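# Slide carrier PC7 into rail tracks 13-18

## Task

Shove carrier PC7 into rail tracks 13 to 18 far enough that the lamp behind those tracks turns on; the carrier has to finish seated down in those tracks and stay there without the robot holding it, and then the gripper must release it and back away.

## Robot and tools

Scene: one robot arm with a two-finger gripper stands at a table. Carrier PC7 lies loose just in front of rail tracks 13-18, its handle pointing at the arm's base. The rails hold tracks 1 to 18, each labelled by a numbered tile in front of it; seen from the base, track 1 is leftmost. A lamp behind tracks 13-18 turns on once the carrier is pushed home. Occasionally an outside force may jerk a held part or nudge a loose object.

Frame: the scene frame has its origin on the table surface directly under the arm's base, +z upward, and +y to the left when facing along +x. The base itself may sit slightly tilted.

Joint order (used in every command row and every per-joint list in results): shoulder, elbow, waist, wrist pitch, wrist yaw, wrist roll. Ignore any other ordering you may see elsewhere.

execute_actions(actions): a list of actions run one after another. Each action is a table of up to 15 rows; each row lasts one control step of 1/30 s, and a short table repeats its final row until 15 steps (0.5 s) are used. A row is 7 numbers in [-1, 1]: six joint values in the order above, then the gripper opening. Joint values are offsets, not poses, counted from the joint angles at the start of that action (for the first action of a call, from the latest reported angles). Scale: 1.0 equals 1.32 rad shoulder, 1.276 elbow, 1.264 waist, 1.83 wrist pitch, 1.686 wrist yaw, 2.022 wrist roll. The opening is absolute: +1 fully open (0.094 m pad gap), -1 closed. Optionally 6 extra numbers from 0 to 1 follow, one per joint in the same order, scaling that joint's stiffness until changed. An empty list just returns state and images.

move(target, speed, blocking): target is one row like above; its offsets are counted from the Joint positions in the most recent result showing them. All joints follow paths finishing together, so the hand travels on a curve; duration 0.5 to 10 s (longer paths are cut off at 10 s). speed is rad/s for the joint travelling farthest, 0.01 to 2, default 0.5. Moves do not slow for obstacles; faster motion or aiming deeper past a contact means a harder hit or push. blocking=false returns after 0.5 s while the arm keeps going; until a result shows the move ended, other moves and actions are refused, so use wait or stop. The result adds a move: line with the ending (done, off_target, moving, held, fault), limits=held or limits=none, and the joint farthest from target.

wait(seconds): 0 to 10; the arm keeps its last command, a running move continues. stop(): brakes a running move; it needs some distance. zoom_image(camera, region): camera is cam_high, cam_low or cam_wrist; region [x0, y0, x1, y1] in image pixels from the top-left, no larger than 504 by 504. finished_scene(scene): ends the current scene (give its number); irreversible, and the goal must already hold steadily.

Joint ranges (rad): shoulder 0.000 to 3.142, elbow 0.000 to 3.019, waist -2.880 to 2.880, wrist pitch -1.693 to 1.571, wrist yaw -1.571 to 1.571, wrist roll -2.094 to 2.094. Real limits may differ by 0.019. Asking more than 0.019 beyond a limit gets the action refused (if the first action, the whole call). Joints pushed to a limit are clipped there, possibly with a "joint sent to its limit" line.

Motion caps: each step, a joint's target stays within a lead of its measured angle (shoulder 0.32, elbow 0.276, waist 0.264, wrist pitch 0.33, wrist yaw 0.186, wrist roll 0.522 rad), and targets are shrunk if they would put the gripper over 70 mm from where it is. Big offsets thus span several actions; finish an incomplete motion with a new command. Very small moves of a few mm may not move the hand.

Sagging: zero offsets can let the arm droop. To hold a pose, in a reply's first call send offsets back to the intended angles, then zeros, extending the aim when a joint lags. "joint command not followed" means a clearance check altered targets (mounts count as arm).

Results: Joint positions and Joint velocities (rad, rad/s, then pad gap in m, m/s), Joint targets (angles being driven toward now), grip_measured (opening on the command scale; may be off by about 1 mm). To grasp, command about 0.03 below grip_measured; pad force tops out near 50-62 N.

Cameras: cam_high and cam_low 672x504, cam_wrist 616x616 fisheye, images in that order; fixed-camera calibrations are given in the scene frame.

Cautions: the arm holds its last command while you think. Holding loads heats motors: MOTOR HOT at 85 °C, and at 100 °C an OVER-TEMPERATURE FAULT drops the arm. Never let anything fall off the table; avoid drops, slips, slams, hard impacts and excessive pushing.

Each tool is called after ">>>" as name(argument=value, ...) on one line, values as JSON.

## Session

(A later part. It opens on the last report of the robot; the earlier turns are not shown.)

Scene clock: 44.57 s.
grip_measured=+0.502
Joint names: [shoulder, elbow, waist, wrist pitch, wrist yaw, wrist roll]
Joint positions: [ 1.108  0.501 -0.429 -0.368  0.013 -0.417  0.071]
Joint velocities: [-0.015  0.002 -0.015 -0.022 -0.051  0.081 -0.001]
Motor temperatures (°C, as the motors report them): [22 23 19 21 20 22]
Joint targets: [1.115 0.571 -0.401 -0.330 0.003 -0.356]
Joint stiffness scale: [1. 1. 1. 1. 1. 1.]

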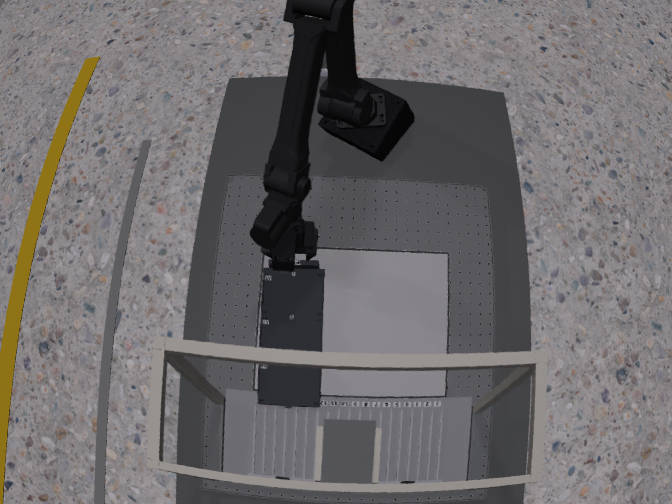

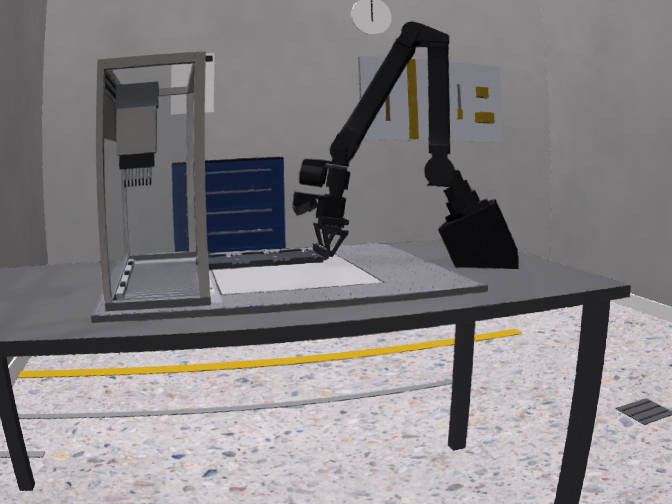

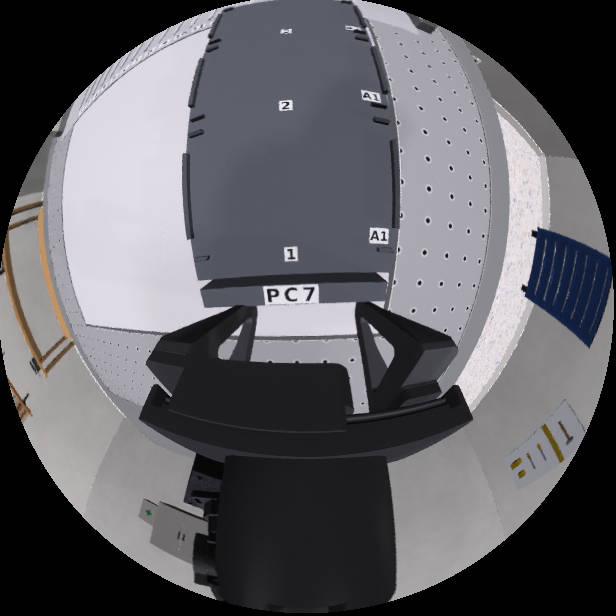

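>>> move(target=[-0.19, -0.035, 0, -0.125, 0, 0, 0.5], speed=0.4)

Scene clock: 47.33 s.
grip_measured=+0.502
Joint names: [shoulder, elbow, waist, wrist pitch, wrist yaw, wrist roll]
Joint positions: [ 0.859  0.465 -0.429 -0.58   0.015 -0.414  0.071]
Joint velocities: [-0.015 -0.012 -0.024  0.012  0.007 -0.051 -0.   ]
Motor temperatures (°C, as the motors report them): [22 23 19 21 20 22]
Joint targets: [0.857 0.457 -0.429 -0.597 0.013 -0.417]
Joint stiffness scale: [1. 1. 1. 1. 1. 1.]
move: done; limits=none; farthest joint: the wrist pitch, 0.017 radians from its target (0.228 radians at the start)

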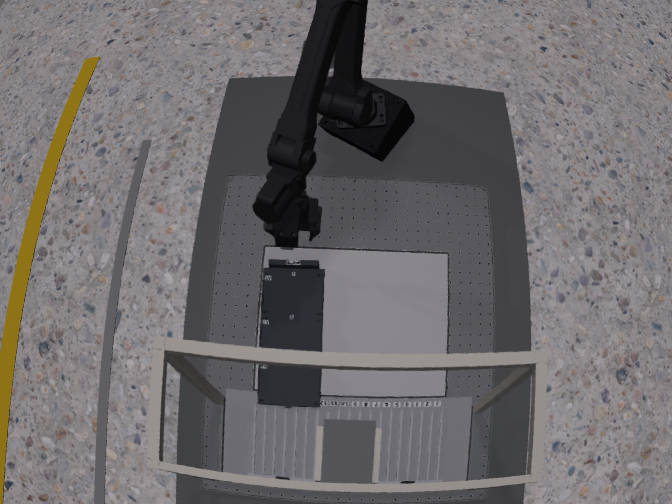

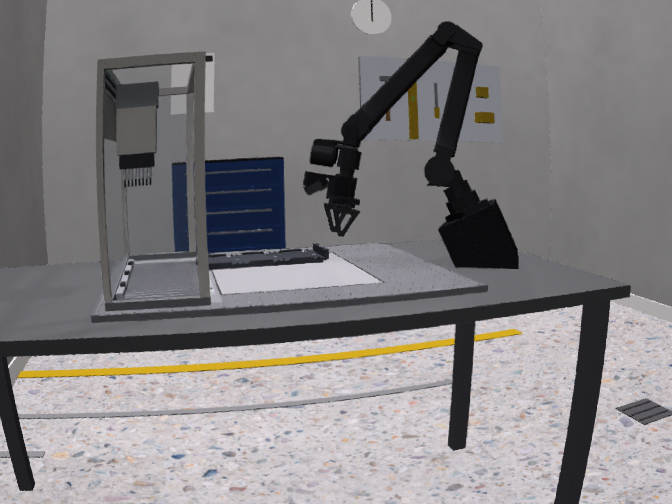

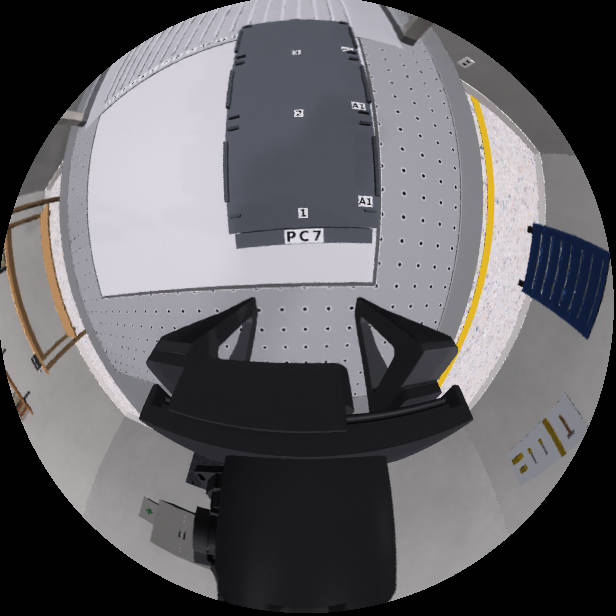

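>>> move(target=[0.486, 0.585, 0.363, 0.055, 0.11, 0.18, -1], speed=0.6)

>>> zoom_image(camera="cam_low", region=[160, 190, 300, 290])

Scene clock: 49.90 s.
grip_measured=-0.991
Joint names: [shoulder, elbow, waist, wrist pitch, wrist yaw, wrist roll]
Joint positions: [ 1.49   1.172  0.031 -0.496  0.196 -0.058  0.   ]
Joint velocities: [ 0.005 -0.007 -0.005 -0.037  0.007 -0.051 -0.   ]
Motor temperatures (°C, as the motors report them): [22 23 19 21 20 22]
Joint targets: [1.501 1.212 0.030 -0.479 0.200 -0.050]
Joint stiffness scale: [1. 1. 1. 1. 1. 1.]
move: off_target; limits=none; farthest joint: the elbow, 0.040 radians from its target (0.746 radians at the start)

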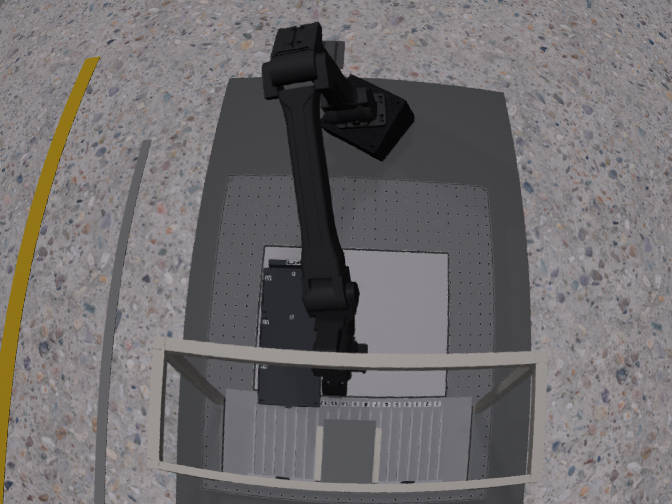

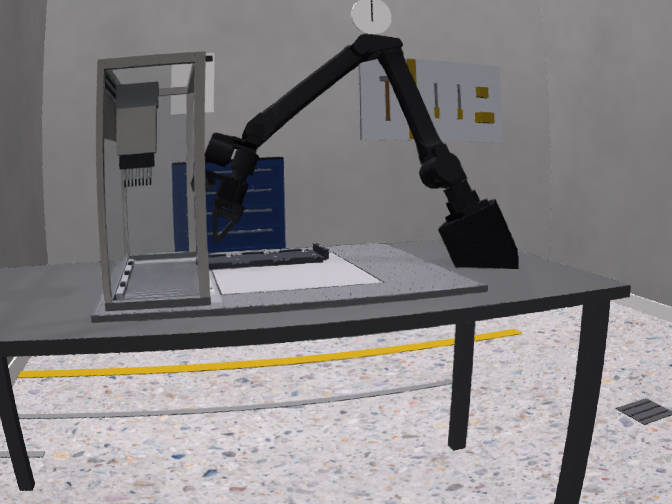

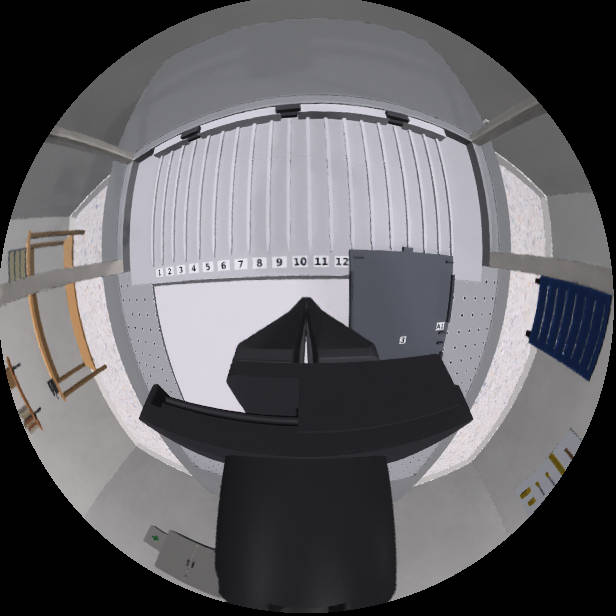

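Region (160, 190, 300, 290) of cam_low's 672x504 image, scaled by 3.600, with more detail than that image has; it fills the top 360 rows of this view, and the rest is white.

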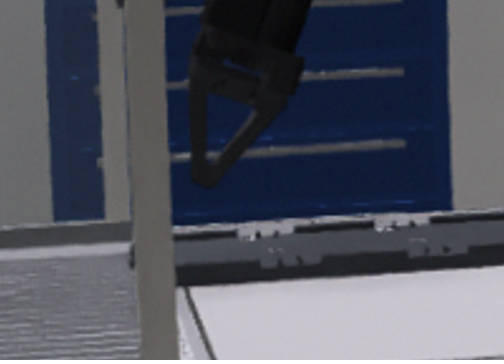

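>>> move(target=[0.072, 0.028, -0.036, 0.008, 0, -0.015, -1], speed=0.15)

>>> zoom_image(camera="cam_low", region=[160, 190, 300, 290])

Scene clock: 51.67 s.
grip_measured=-0.991
Joint names: [shoulder, elbow, waist, wrist pitch, wrist yaw, wrist roll]
Joint positions: [ 1.574  1.172 -0.002 -0.496  0.196 -0.08   0.   ]
Joint velocities: [-0.005 -0.002  0.005 -0.002 -0.022  0.007  0.   ]
Motor temperatures (°C, as the motors report them): [22 23 19 21 20 22]
Joint targets: [1.586 1.207 -0.015 -0.481 0.196 -0.088]
Joint stiffness scale: [1. 1. 1. 1. 1. 1.]
move: off_target; limits=none; farthest joint: the elbow, 0.036 radians from its target (0.036 radians at the start)

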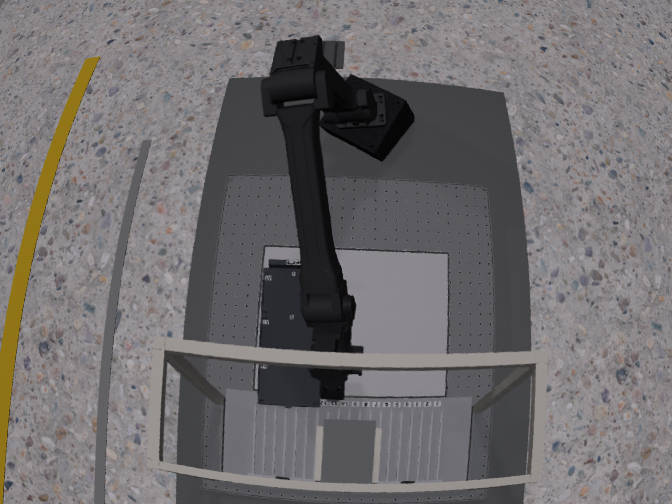

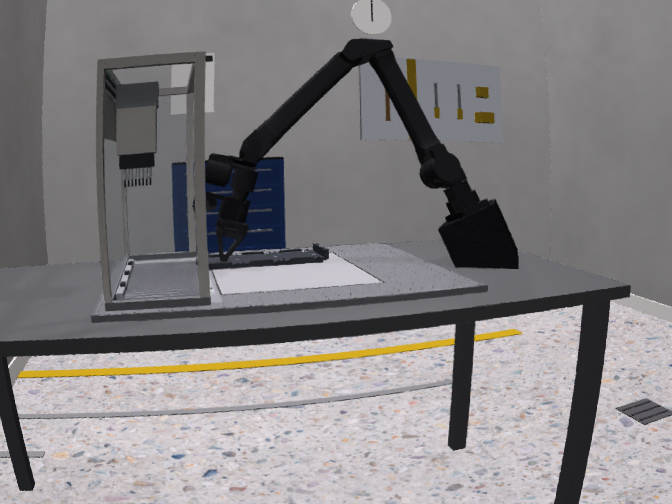

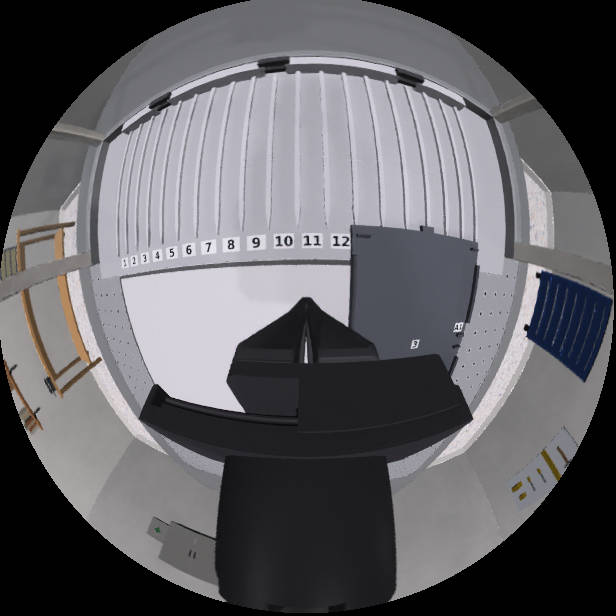

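Region (160, 190, 300, 290) of cam_low's 672x504 image, scaled by 3.600, with more detail than that image has; it fills the top 360 rows of this view, and the rest is white.

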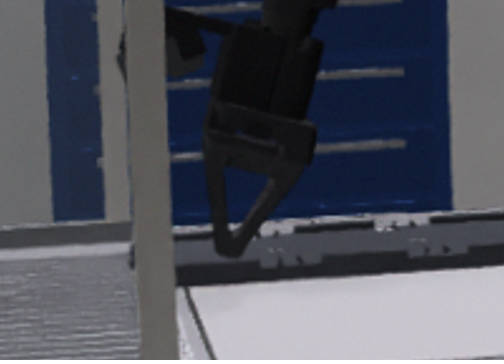

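>>> move(target=[0.032, 0.028, -0.012, 0.008, 0, 0, -0.2], speed=0.08)

>>> zoom_image(camera="cam_low", region=[160, 190, 300, 290])

Scene clock: 53.37 s.
grip_measured=-0.202
Joint names: [shoulder, elbow, waist, wrist pitch, wrist yaw, wrist roll]
Joint positions: [ 1.6    1.172 -0.002 -0.496  0.196 -0.081  0.037]
Joint velocities: [ 0.005 -0.002  0.005 -0.012 -0.037 -0.037  0.001]
Motor temperatures (°C, as the motors report them): [22 23 19 21 20 22]
Joint targets: [1.616 1.207 -0.017 -0.481 0.196 -0.080]
Joint stiffness scale: [1. 1. 1. 1. 1. 1.]
move: off_target; limits=none; farthest joint: the elbow, 0.036 radians from its target (0.036 radians at the start)

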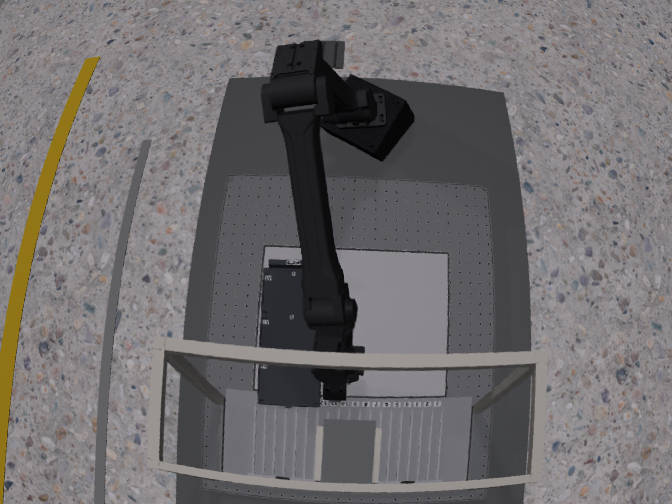

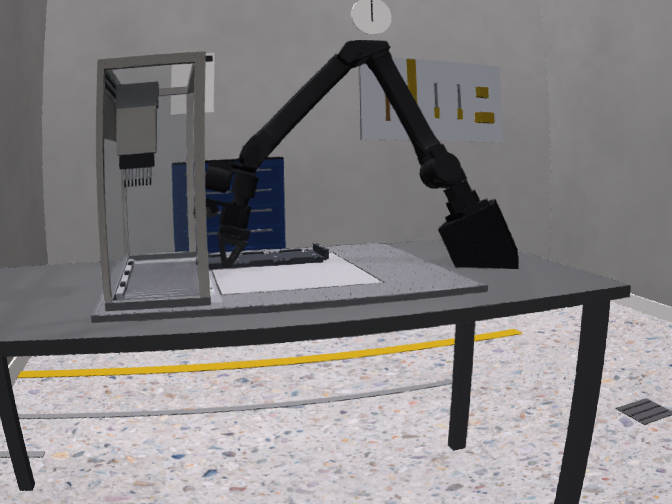

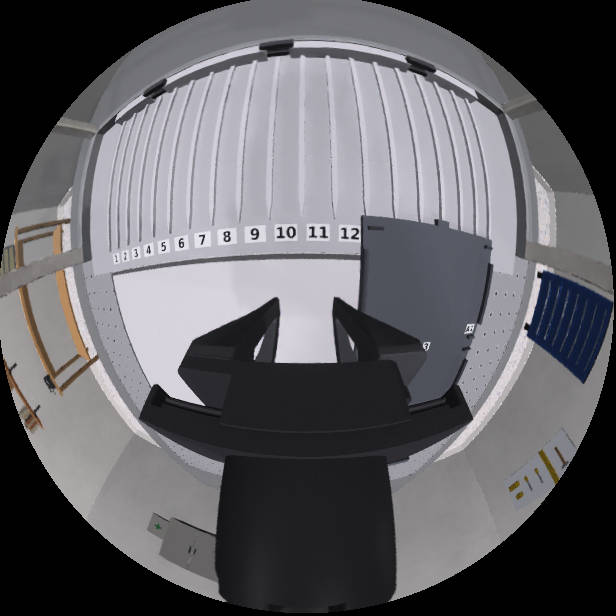

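Region (160, 190, 300, 290) of cam_low's 672x504 image, scaled by 3.600, with more detail than that image has; it fills the top 360 rows of this view, and the rest is white.

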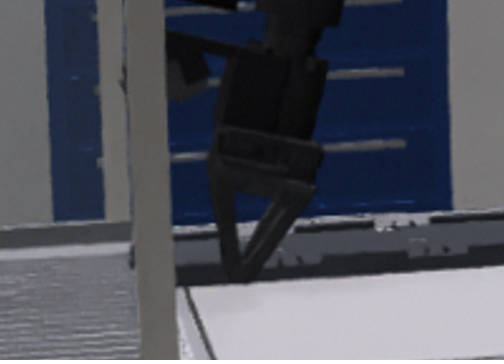

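>>> execute_actions(actions=[[[0.016,0.028,-0.012,0.008,0,0,-0.15],[0.018,0.028,-0.012,0.008,0,0,-0.1],[0.018,0.028,-0.012,0.008,0,0,-0.05],[0.018,0.028,-0.012,0.008,0,0,0],[0.018,0.028,-0.012,0.008,0,0,0.05],[0.018,0.028,-0.012,0.008,0,0,0.1],[0.018,0.028,-0.012,0.008,0,0,0.15],[0.018,0.028,-0.012,0.008,0,0,0.2]]])

>>> zoom_image(camera="cam_high", region=[230, 360, 350, 490])

>>> zoom_image(camera="cam_low", region=[160, 190, 300, 290])

Scene clock: 55.10 s.
grip_measured=+0.198
Joint names: [shoulder, elbow, waist, wrist pitch, wrist yaw, wrist roll]
Joint positions: [ 1.603  1.172 -0.002 -0.496  0.196 -0.081  0.056]
Joint velocities: [ 0.005  0.022 -0.005 -0.012  0.081  0.007 -0.001]
Motor temperatures (°C, as the motors report them): [22 23 19 21 20 22]
Joint targets: [1.624 1.207 -0.017 -0.481 0.196 -0.081]
Joint stiffness scale: [1. 1. 1. 1. 1. 1.]

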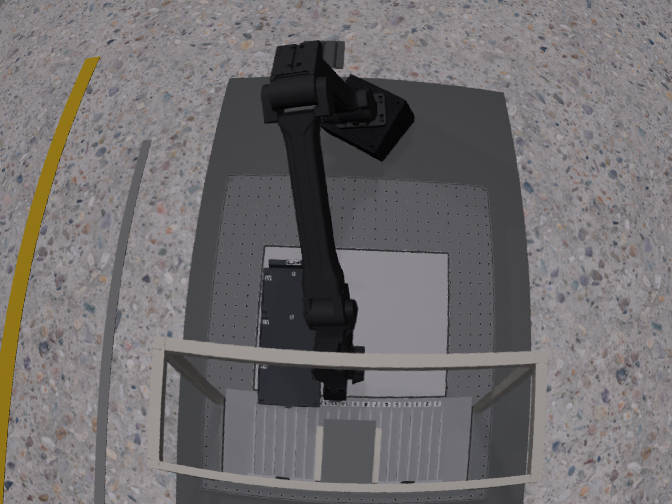

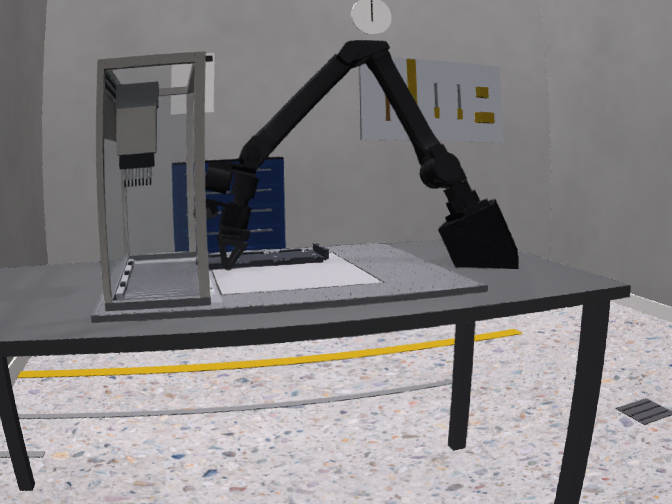

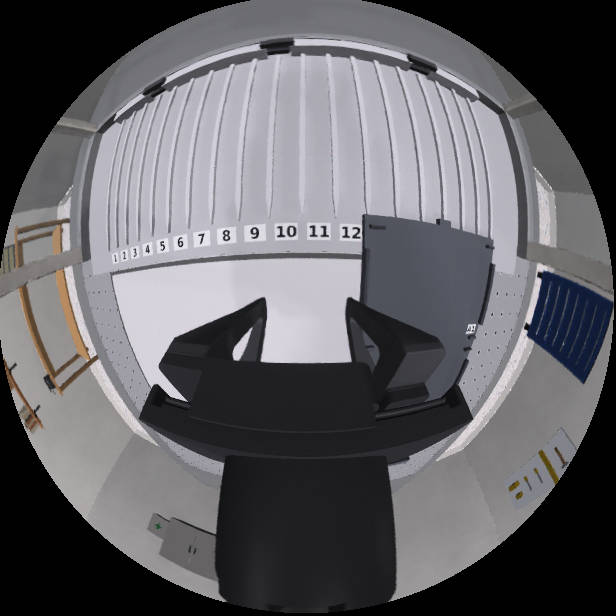

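Region (230, 360, 350, 490) of cam_high's 672x504 image, scaled by 3.877, with more detail than that image has; it fills the left 465 columns of this view, and the rest is white.

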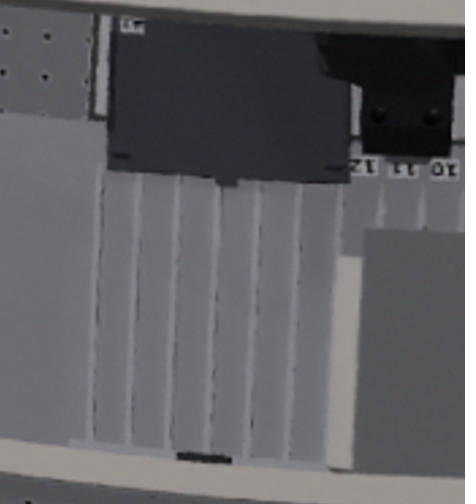

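Region (160, 190, 300, 290) of cam_low's 672x504 image, scaled by 3.600, with more detail than that image has; it fills the top 360 rows of this view, and the rest is white.

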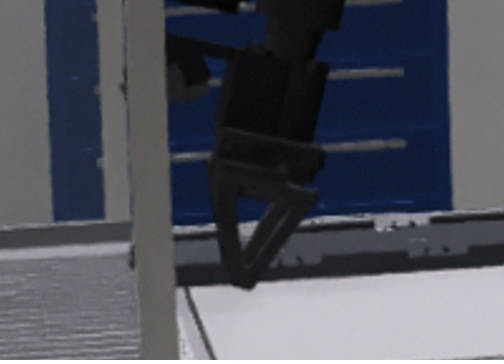

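>>> execute_actions(actions=[[[0.012,0.028,-0.012,0.008,0,0,0.22],[0.012,0.028,-0.012,0.008,0,0,0.24],[0.012,0.028,-0.012,0.008,0,0,0.26],[0.012,0.028,-0.012,0.008,0,0,0.28],[0.012,0.028,-0.012,0.008,0,0,0.30],[0.012,0.028,-0.012,0.008,0,0,0.32],[0.012,0.028,-0.012,0.008,0,0,0.34],[0.012,0.028,-0.012,0.008,0,0,0.36]]])

>>> zoom_image(camera="cam_high", region=[230, 360, 350, 490])

Scene clock: 56.53 s.
grip_measured=+0.358
Joint names: [shoulder, elbow, waist, wrist pitch, wrist yaw, wrist roll]
Joint positions: [ 1.603  1.172 -0.002 -0.496  0.196 -0.081  0.064]
Joint velocities: [-0.015  0.012 -0.005  0.012 -0.007 -0.051 -0.   ]
Motor temperatures (°C, as the motors report them): [22 23 19 21 20 22]
Joint targets: [1.619 1.207 -0.017 -0.481 0.196 -0.081]
Joint stiffness scale: [1. 1. 1. 1. 1. 1.]

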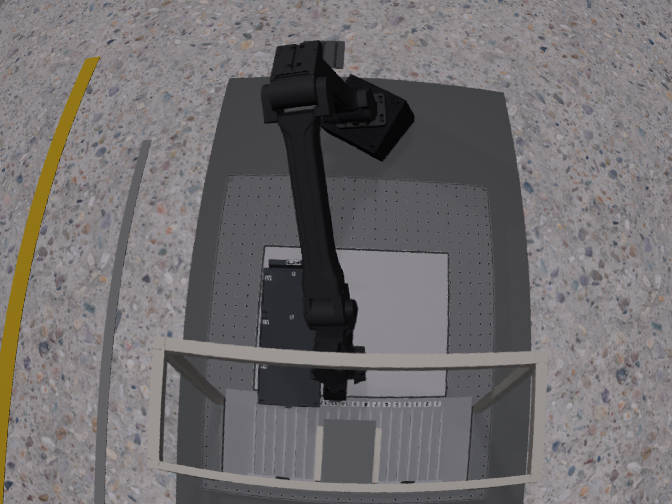

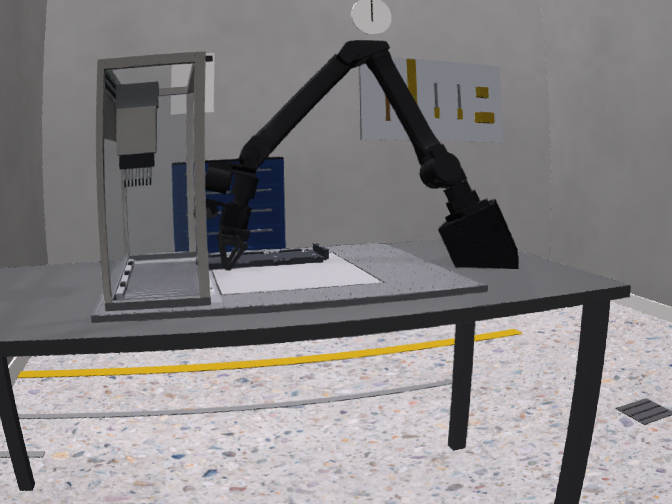

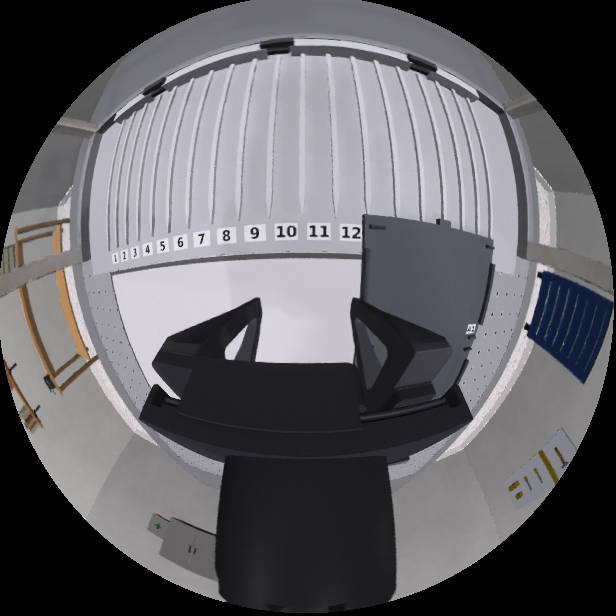

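Region (230, 360, 350, 490) of cam_high's 672x504 image, scaled by 3.877, with more detail than that image has; it fills the left 465 columns of this view, and the rest is white.

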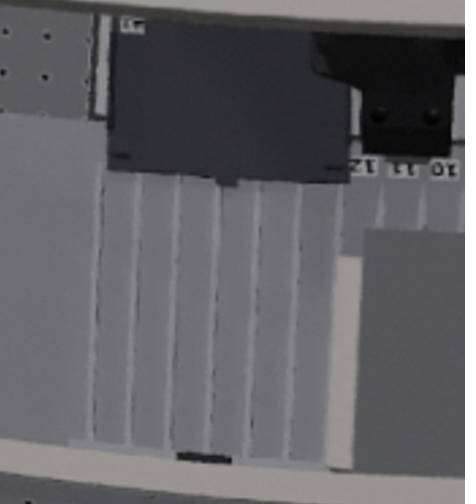

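>>> execute_actions(actions=[[[0.012,0.028,-0.012,0.008,0.006,0,0.38],[0.012,0.028,-0.012,0.008,0.006,0,0.40],[0.012,0.028,-0.012,0.008,0.006,0,0.42],[0.012,0.028,-0.012,0.008,0.006,0,0.44],[0.012,0.028,-0.012,0.008,0.006,0,0.46],[0.012,0.028,-0.012,0.008,0.006,0,0.48],[0.012,0.028,-0.012,0.008,0.006,0,0.50],[0.012,0.028,-0.012,0.008,0.006,0,0.52]]])

>>> zoom_image(camera="cam_high", region=[230, 360, 350, 490])

Scene clock: 57.87 s.
grip_measured=+0.518
Joint names: [shoulder, elbow, waist, wrist pitch, wrist yaw, wrist roll]
Joint positions: [ 1.603  1.172 -0.002 -0.496  0.2   -0.081  0.071]
Joint velocities: [-0.005  0.007 -0.015 -0.032  0.007 -0.022  0.   ]
Motor temperatures (°C, as the motors report them): [22 23 19 21 20 22]
Joint targets: [1.619 1.207 -0.017 -0.481 0.207 -0.081]
Joint stiffness scale: [1. 1. 1. 1. 1. 1.]

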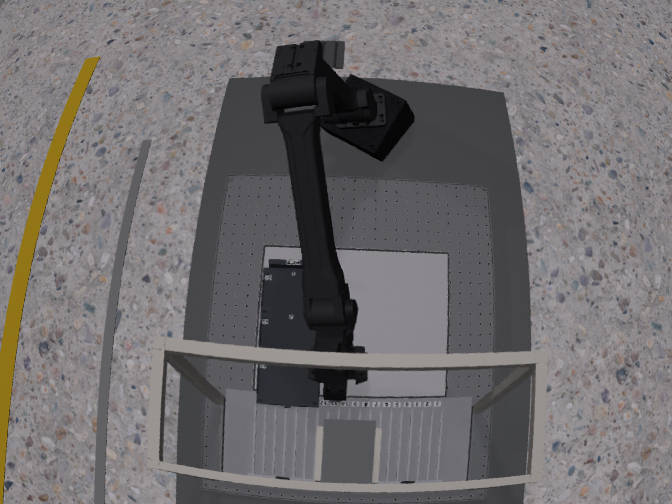

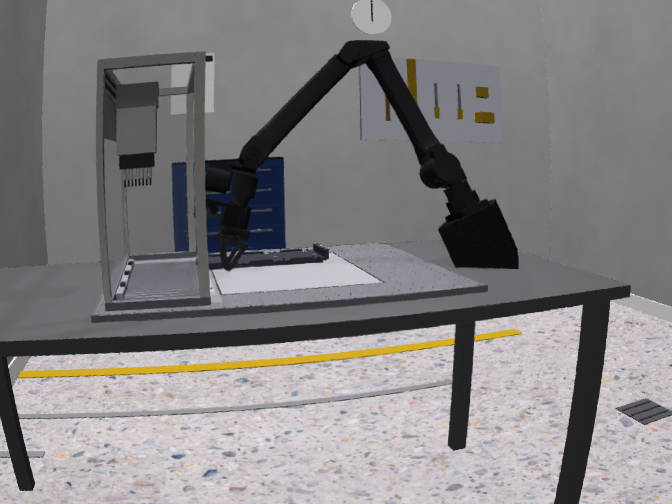

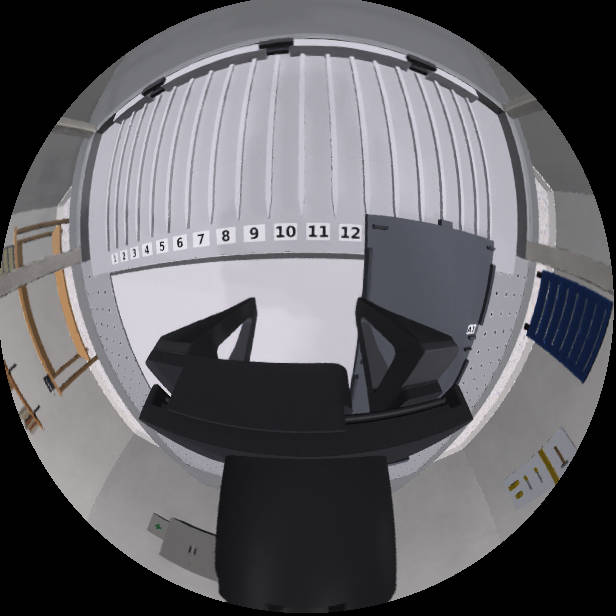

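Region (230, 360, 350, 490) of cam_high's 672x504 image, scaled by 3.877, with more detail than that image has; it fills the left 465 columns of this view, and the rest is white.

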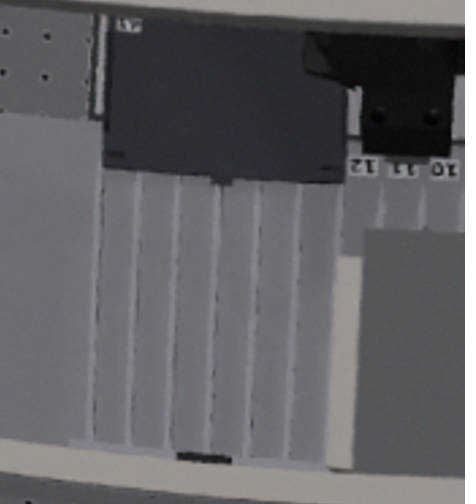

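>>> execute_actions(actions=[[[0.012,0.028,-0.012,0.008,0.004,0,0.54],[0.012,0.028,-0.012,0.008,0.004,0,0.555],[0.012,0.028,-0.012,0.008,0.004,0,0.57],[0.012,0.028,-0.012,0.008,0.004,0,0.585],[0.012,0.028,-0.012,0.008,0.004,0,0.60]]])

>>> zoom_image(camera="cam_high", region=[230, 360, 350, 490])

Scene clock: 59.10 s.
grip_measured=+0.598
Joint names: [shoulder, elbow, waist, wrist pitch, wrist yaw, wrist roll]
Joint positions: [ 1.603  1.172 -0.002 -0.496  0.2   -0.081  0.075]
Joint velocities: [-0.024 -0.017  0.005 -0.002 -0.007 -0.022  0.001]
Motor temperatures (°C, as the motors report them): [22 23 19 21 20 22]
Joint targets: [1.619 1.207 -0.017 -0.481 0.207 -0.081]
Joint stiffness scale: [1. 1. 1. 1. 1. 1.]

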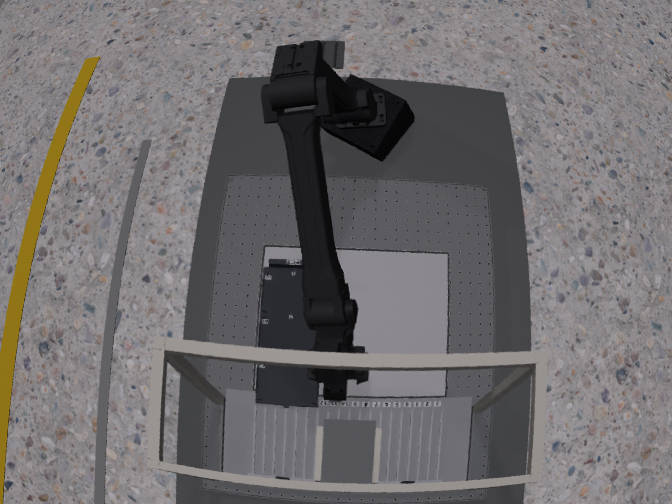

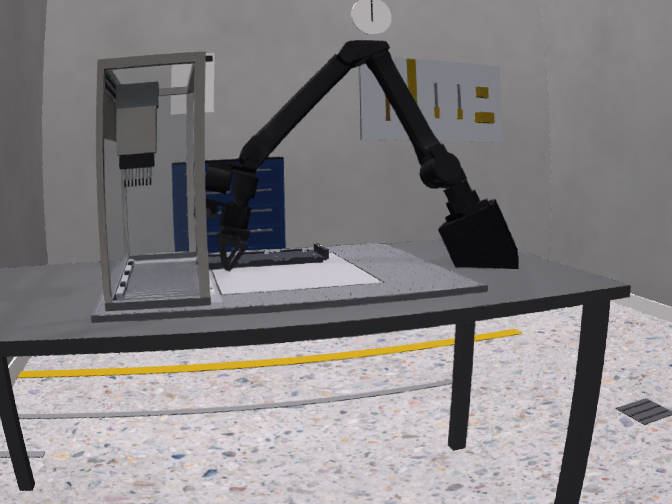

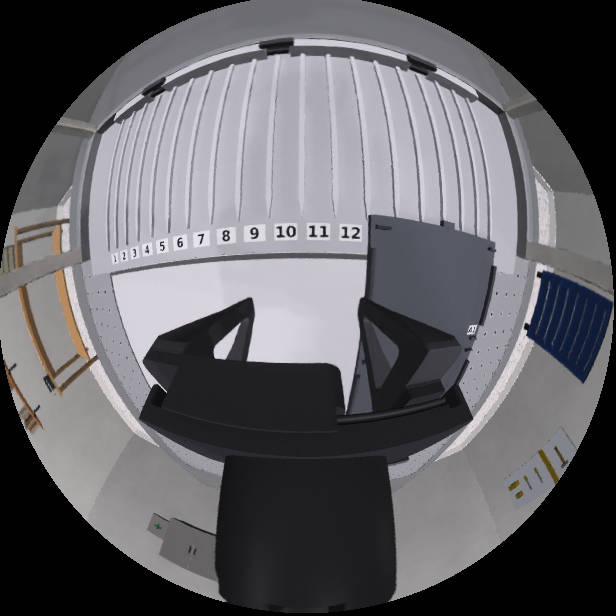

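Region (230, 360, 350, 490) of cam_high's 672x504 image, scaled by 3.877, with more detail than that image has; it fills the left 465 columns of this view, and the rest is white.

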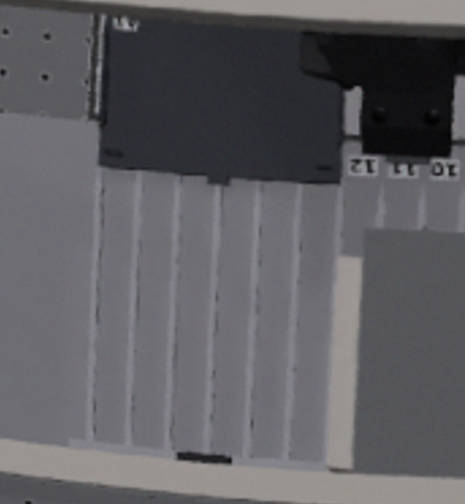

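>>> move(target=[-0.11, 0.028, 0, 0.008, 0, 0, -1], speed=0.4)

>>> move(target=[-0.46, -0.554, -0.342, -0.05, -0.119, -0.175, -1], speed=0.7)

Scene clock: 60.57 s.
grip_measured=-0.991
Joint names: [shoulder, elbow, waist, wrist pitch, wrist yaw, wrist roll]
Joint positions: [ 1.444  1.172 -0.002 -0.496  0.2   -0.081  0.   ]
Joint velocities: [-0.005  0.002 -0.015  0.017  0.037  0.066  0.   ]
Motor temperatures (°C, as the motors report them): [22 24 19 21 20 22]
Joint targets: [1.458 1.207 -0.002 -0.481 0.200 -0.081]
Joint stiffness scale: [1. 1. 1. 1. 1. 1.]
move: off_target; limits=none; farthest joint: the elbow, 0.036 radians from its target (0.036 radians at the start)

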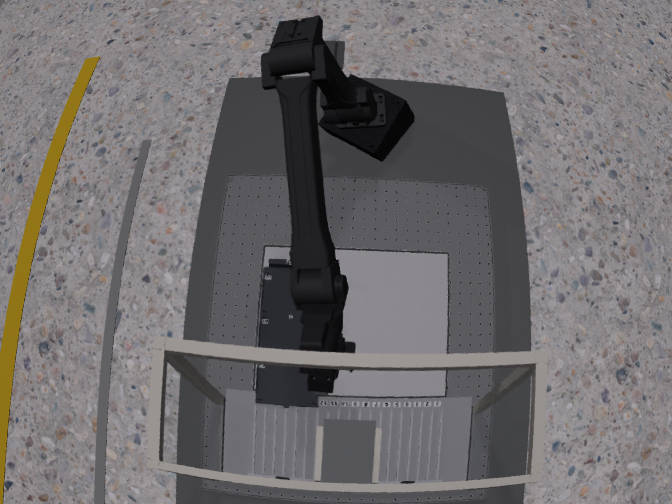

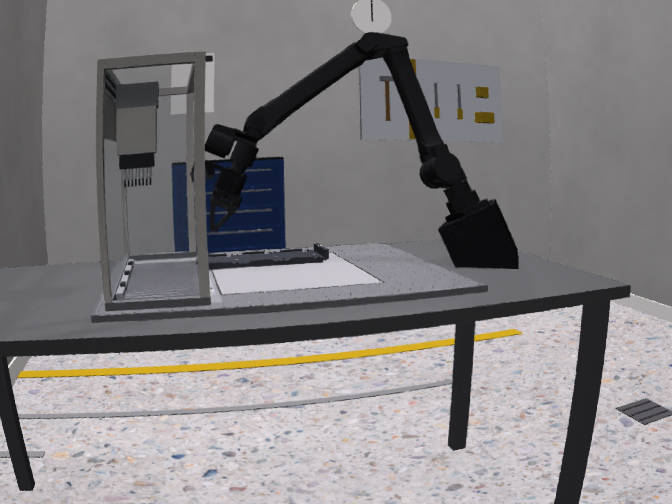

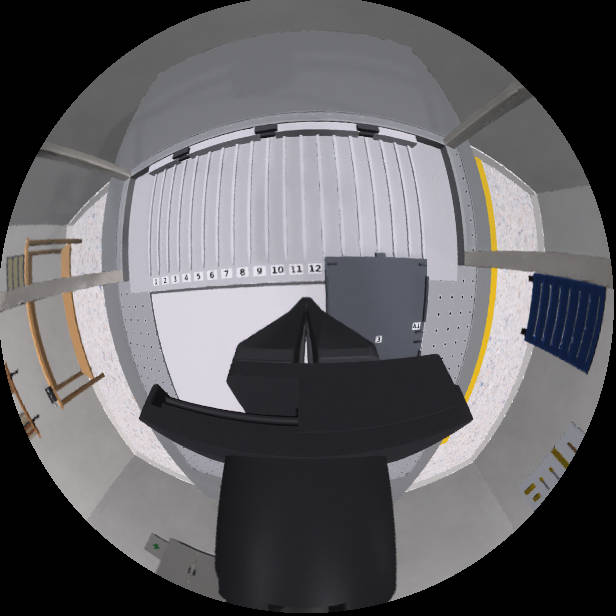

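Scene clock: 62.33 s.
grip_measured=-0.991
Joint names: [shoulder, elbow, waist, wrist pitch, wrist yaw, wrist roll]
Joint positions: [ 0.839  0.465 -0.427 -0.575  0.004 -0.427  0.   ]
Joint velocities: [-0.015  0.002 -0.015  0.007 -0.037 -0.066 -0.   ]
Motor temperatures (°C, as the motors report them): [22 23 19 21 20 22]
Joint targets: [0.837 0.465 -0.434 -0.587 -0.001 -0.435]
Joint stiffness scale: [1. 1. 1. 1. 1. 1.]
move: done; limits=none; farthest joint: the wrist pitch, 0.013 radians from its target (0.092 radians at the start)

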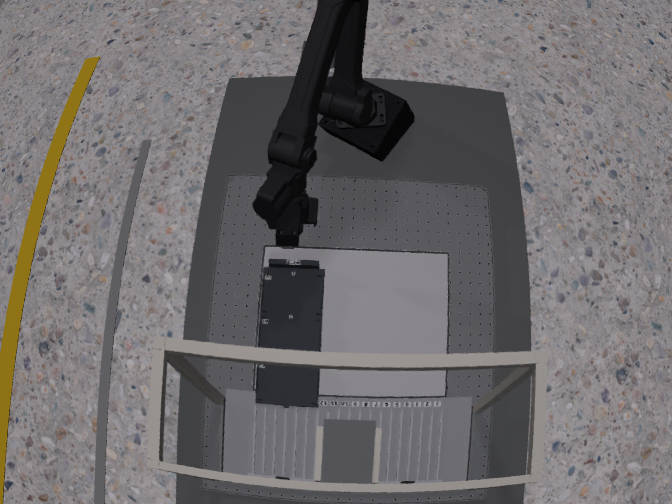

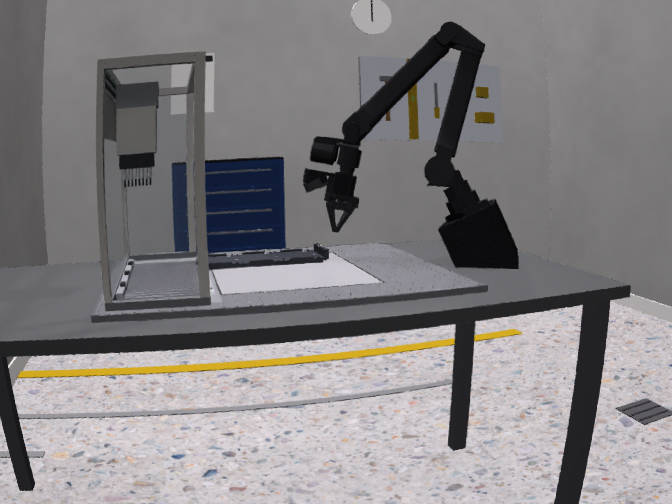

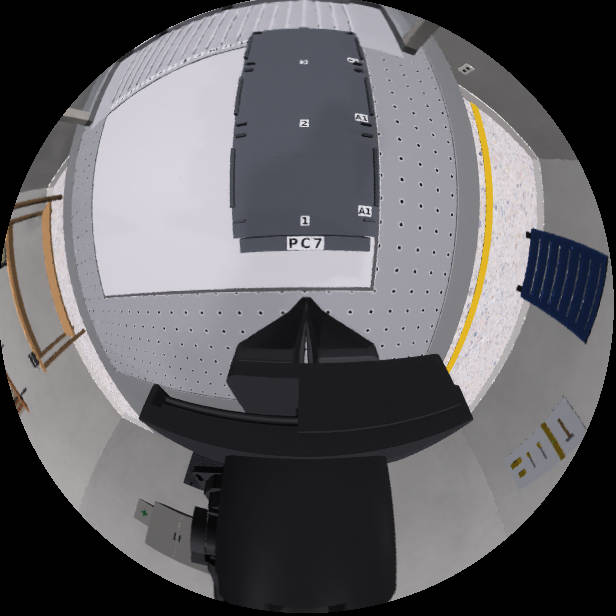

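Descend to s≈1.05, p≈-0.40, w≈-0.415.

>>> move(target=[0.166, 0.0, 0.018, 0.105, 0, 0, -1], speed=0.3)

>>> zoom_image(camera="cam_low", region=[260, 190, 400, 290])

Scene clock: 64.03 s.
grip_measured=-0.991
Joint names: [shoulder, elbow, waist, wrist pitch, wrist yaw, wrist roll]
Joint positions: [ 1.051  0.465 -0.417 -0.403  0.004 -0.427  0.   ]
Joint velocities: [-0.005 -0.002 -0.015 -0.022 -0.022  0.007  0.   ]
Motor temperatures (°C, as the motors report them): [22 23 19 21 20 22]
Joint targets: [1.058 0.465 -0.404 -0.383 0.004 -0.426]
Joint stiffness scale: [1. 1. 1. 1. 1. 1.]
move: done; limits=none; farthest joint: the wrist pitch, 0.020 radians from its target (0.192 radians at the start)

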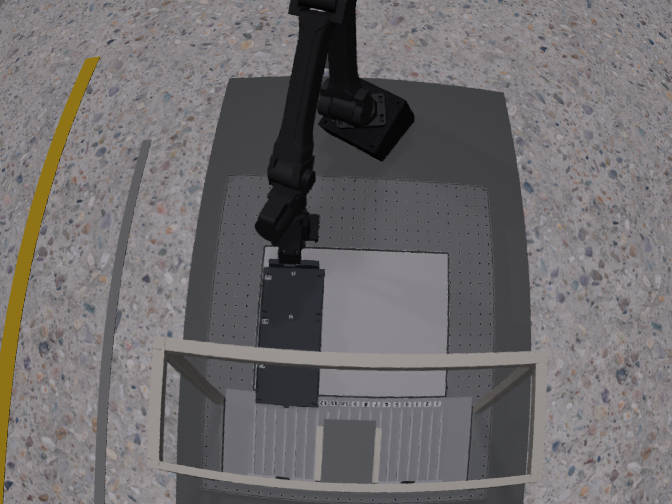

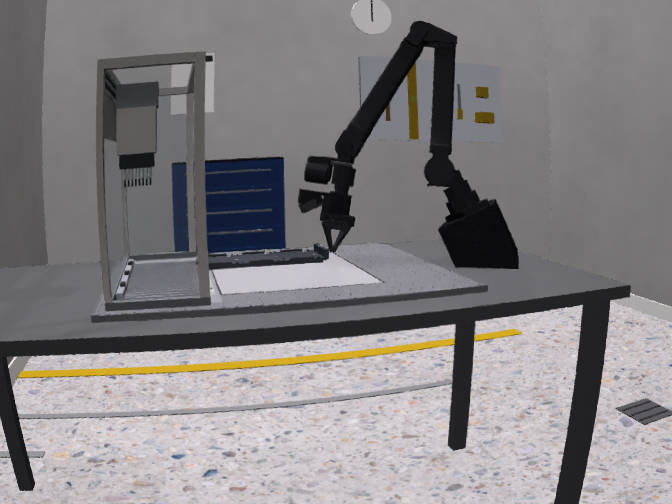

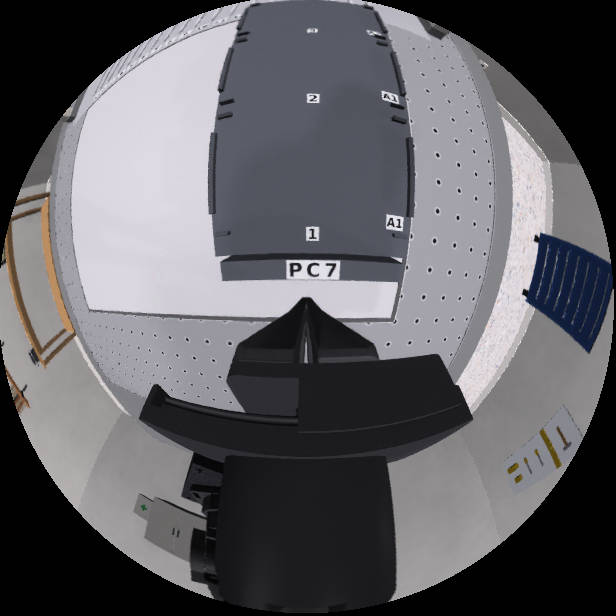

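Region (260, 190, 400, 290) of cam_low's 672x504 image, scaled by 3.600, with more detail than that image has; it fills the top 360 rows of this view, and the rest is white.

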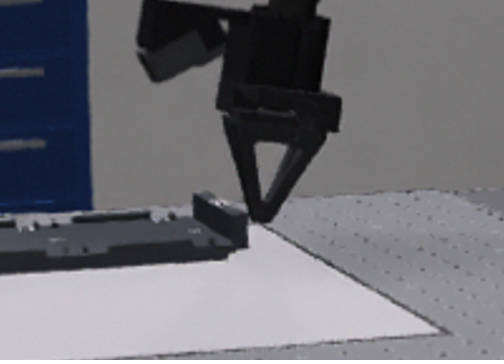

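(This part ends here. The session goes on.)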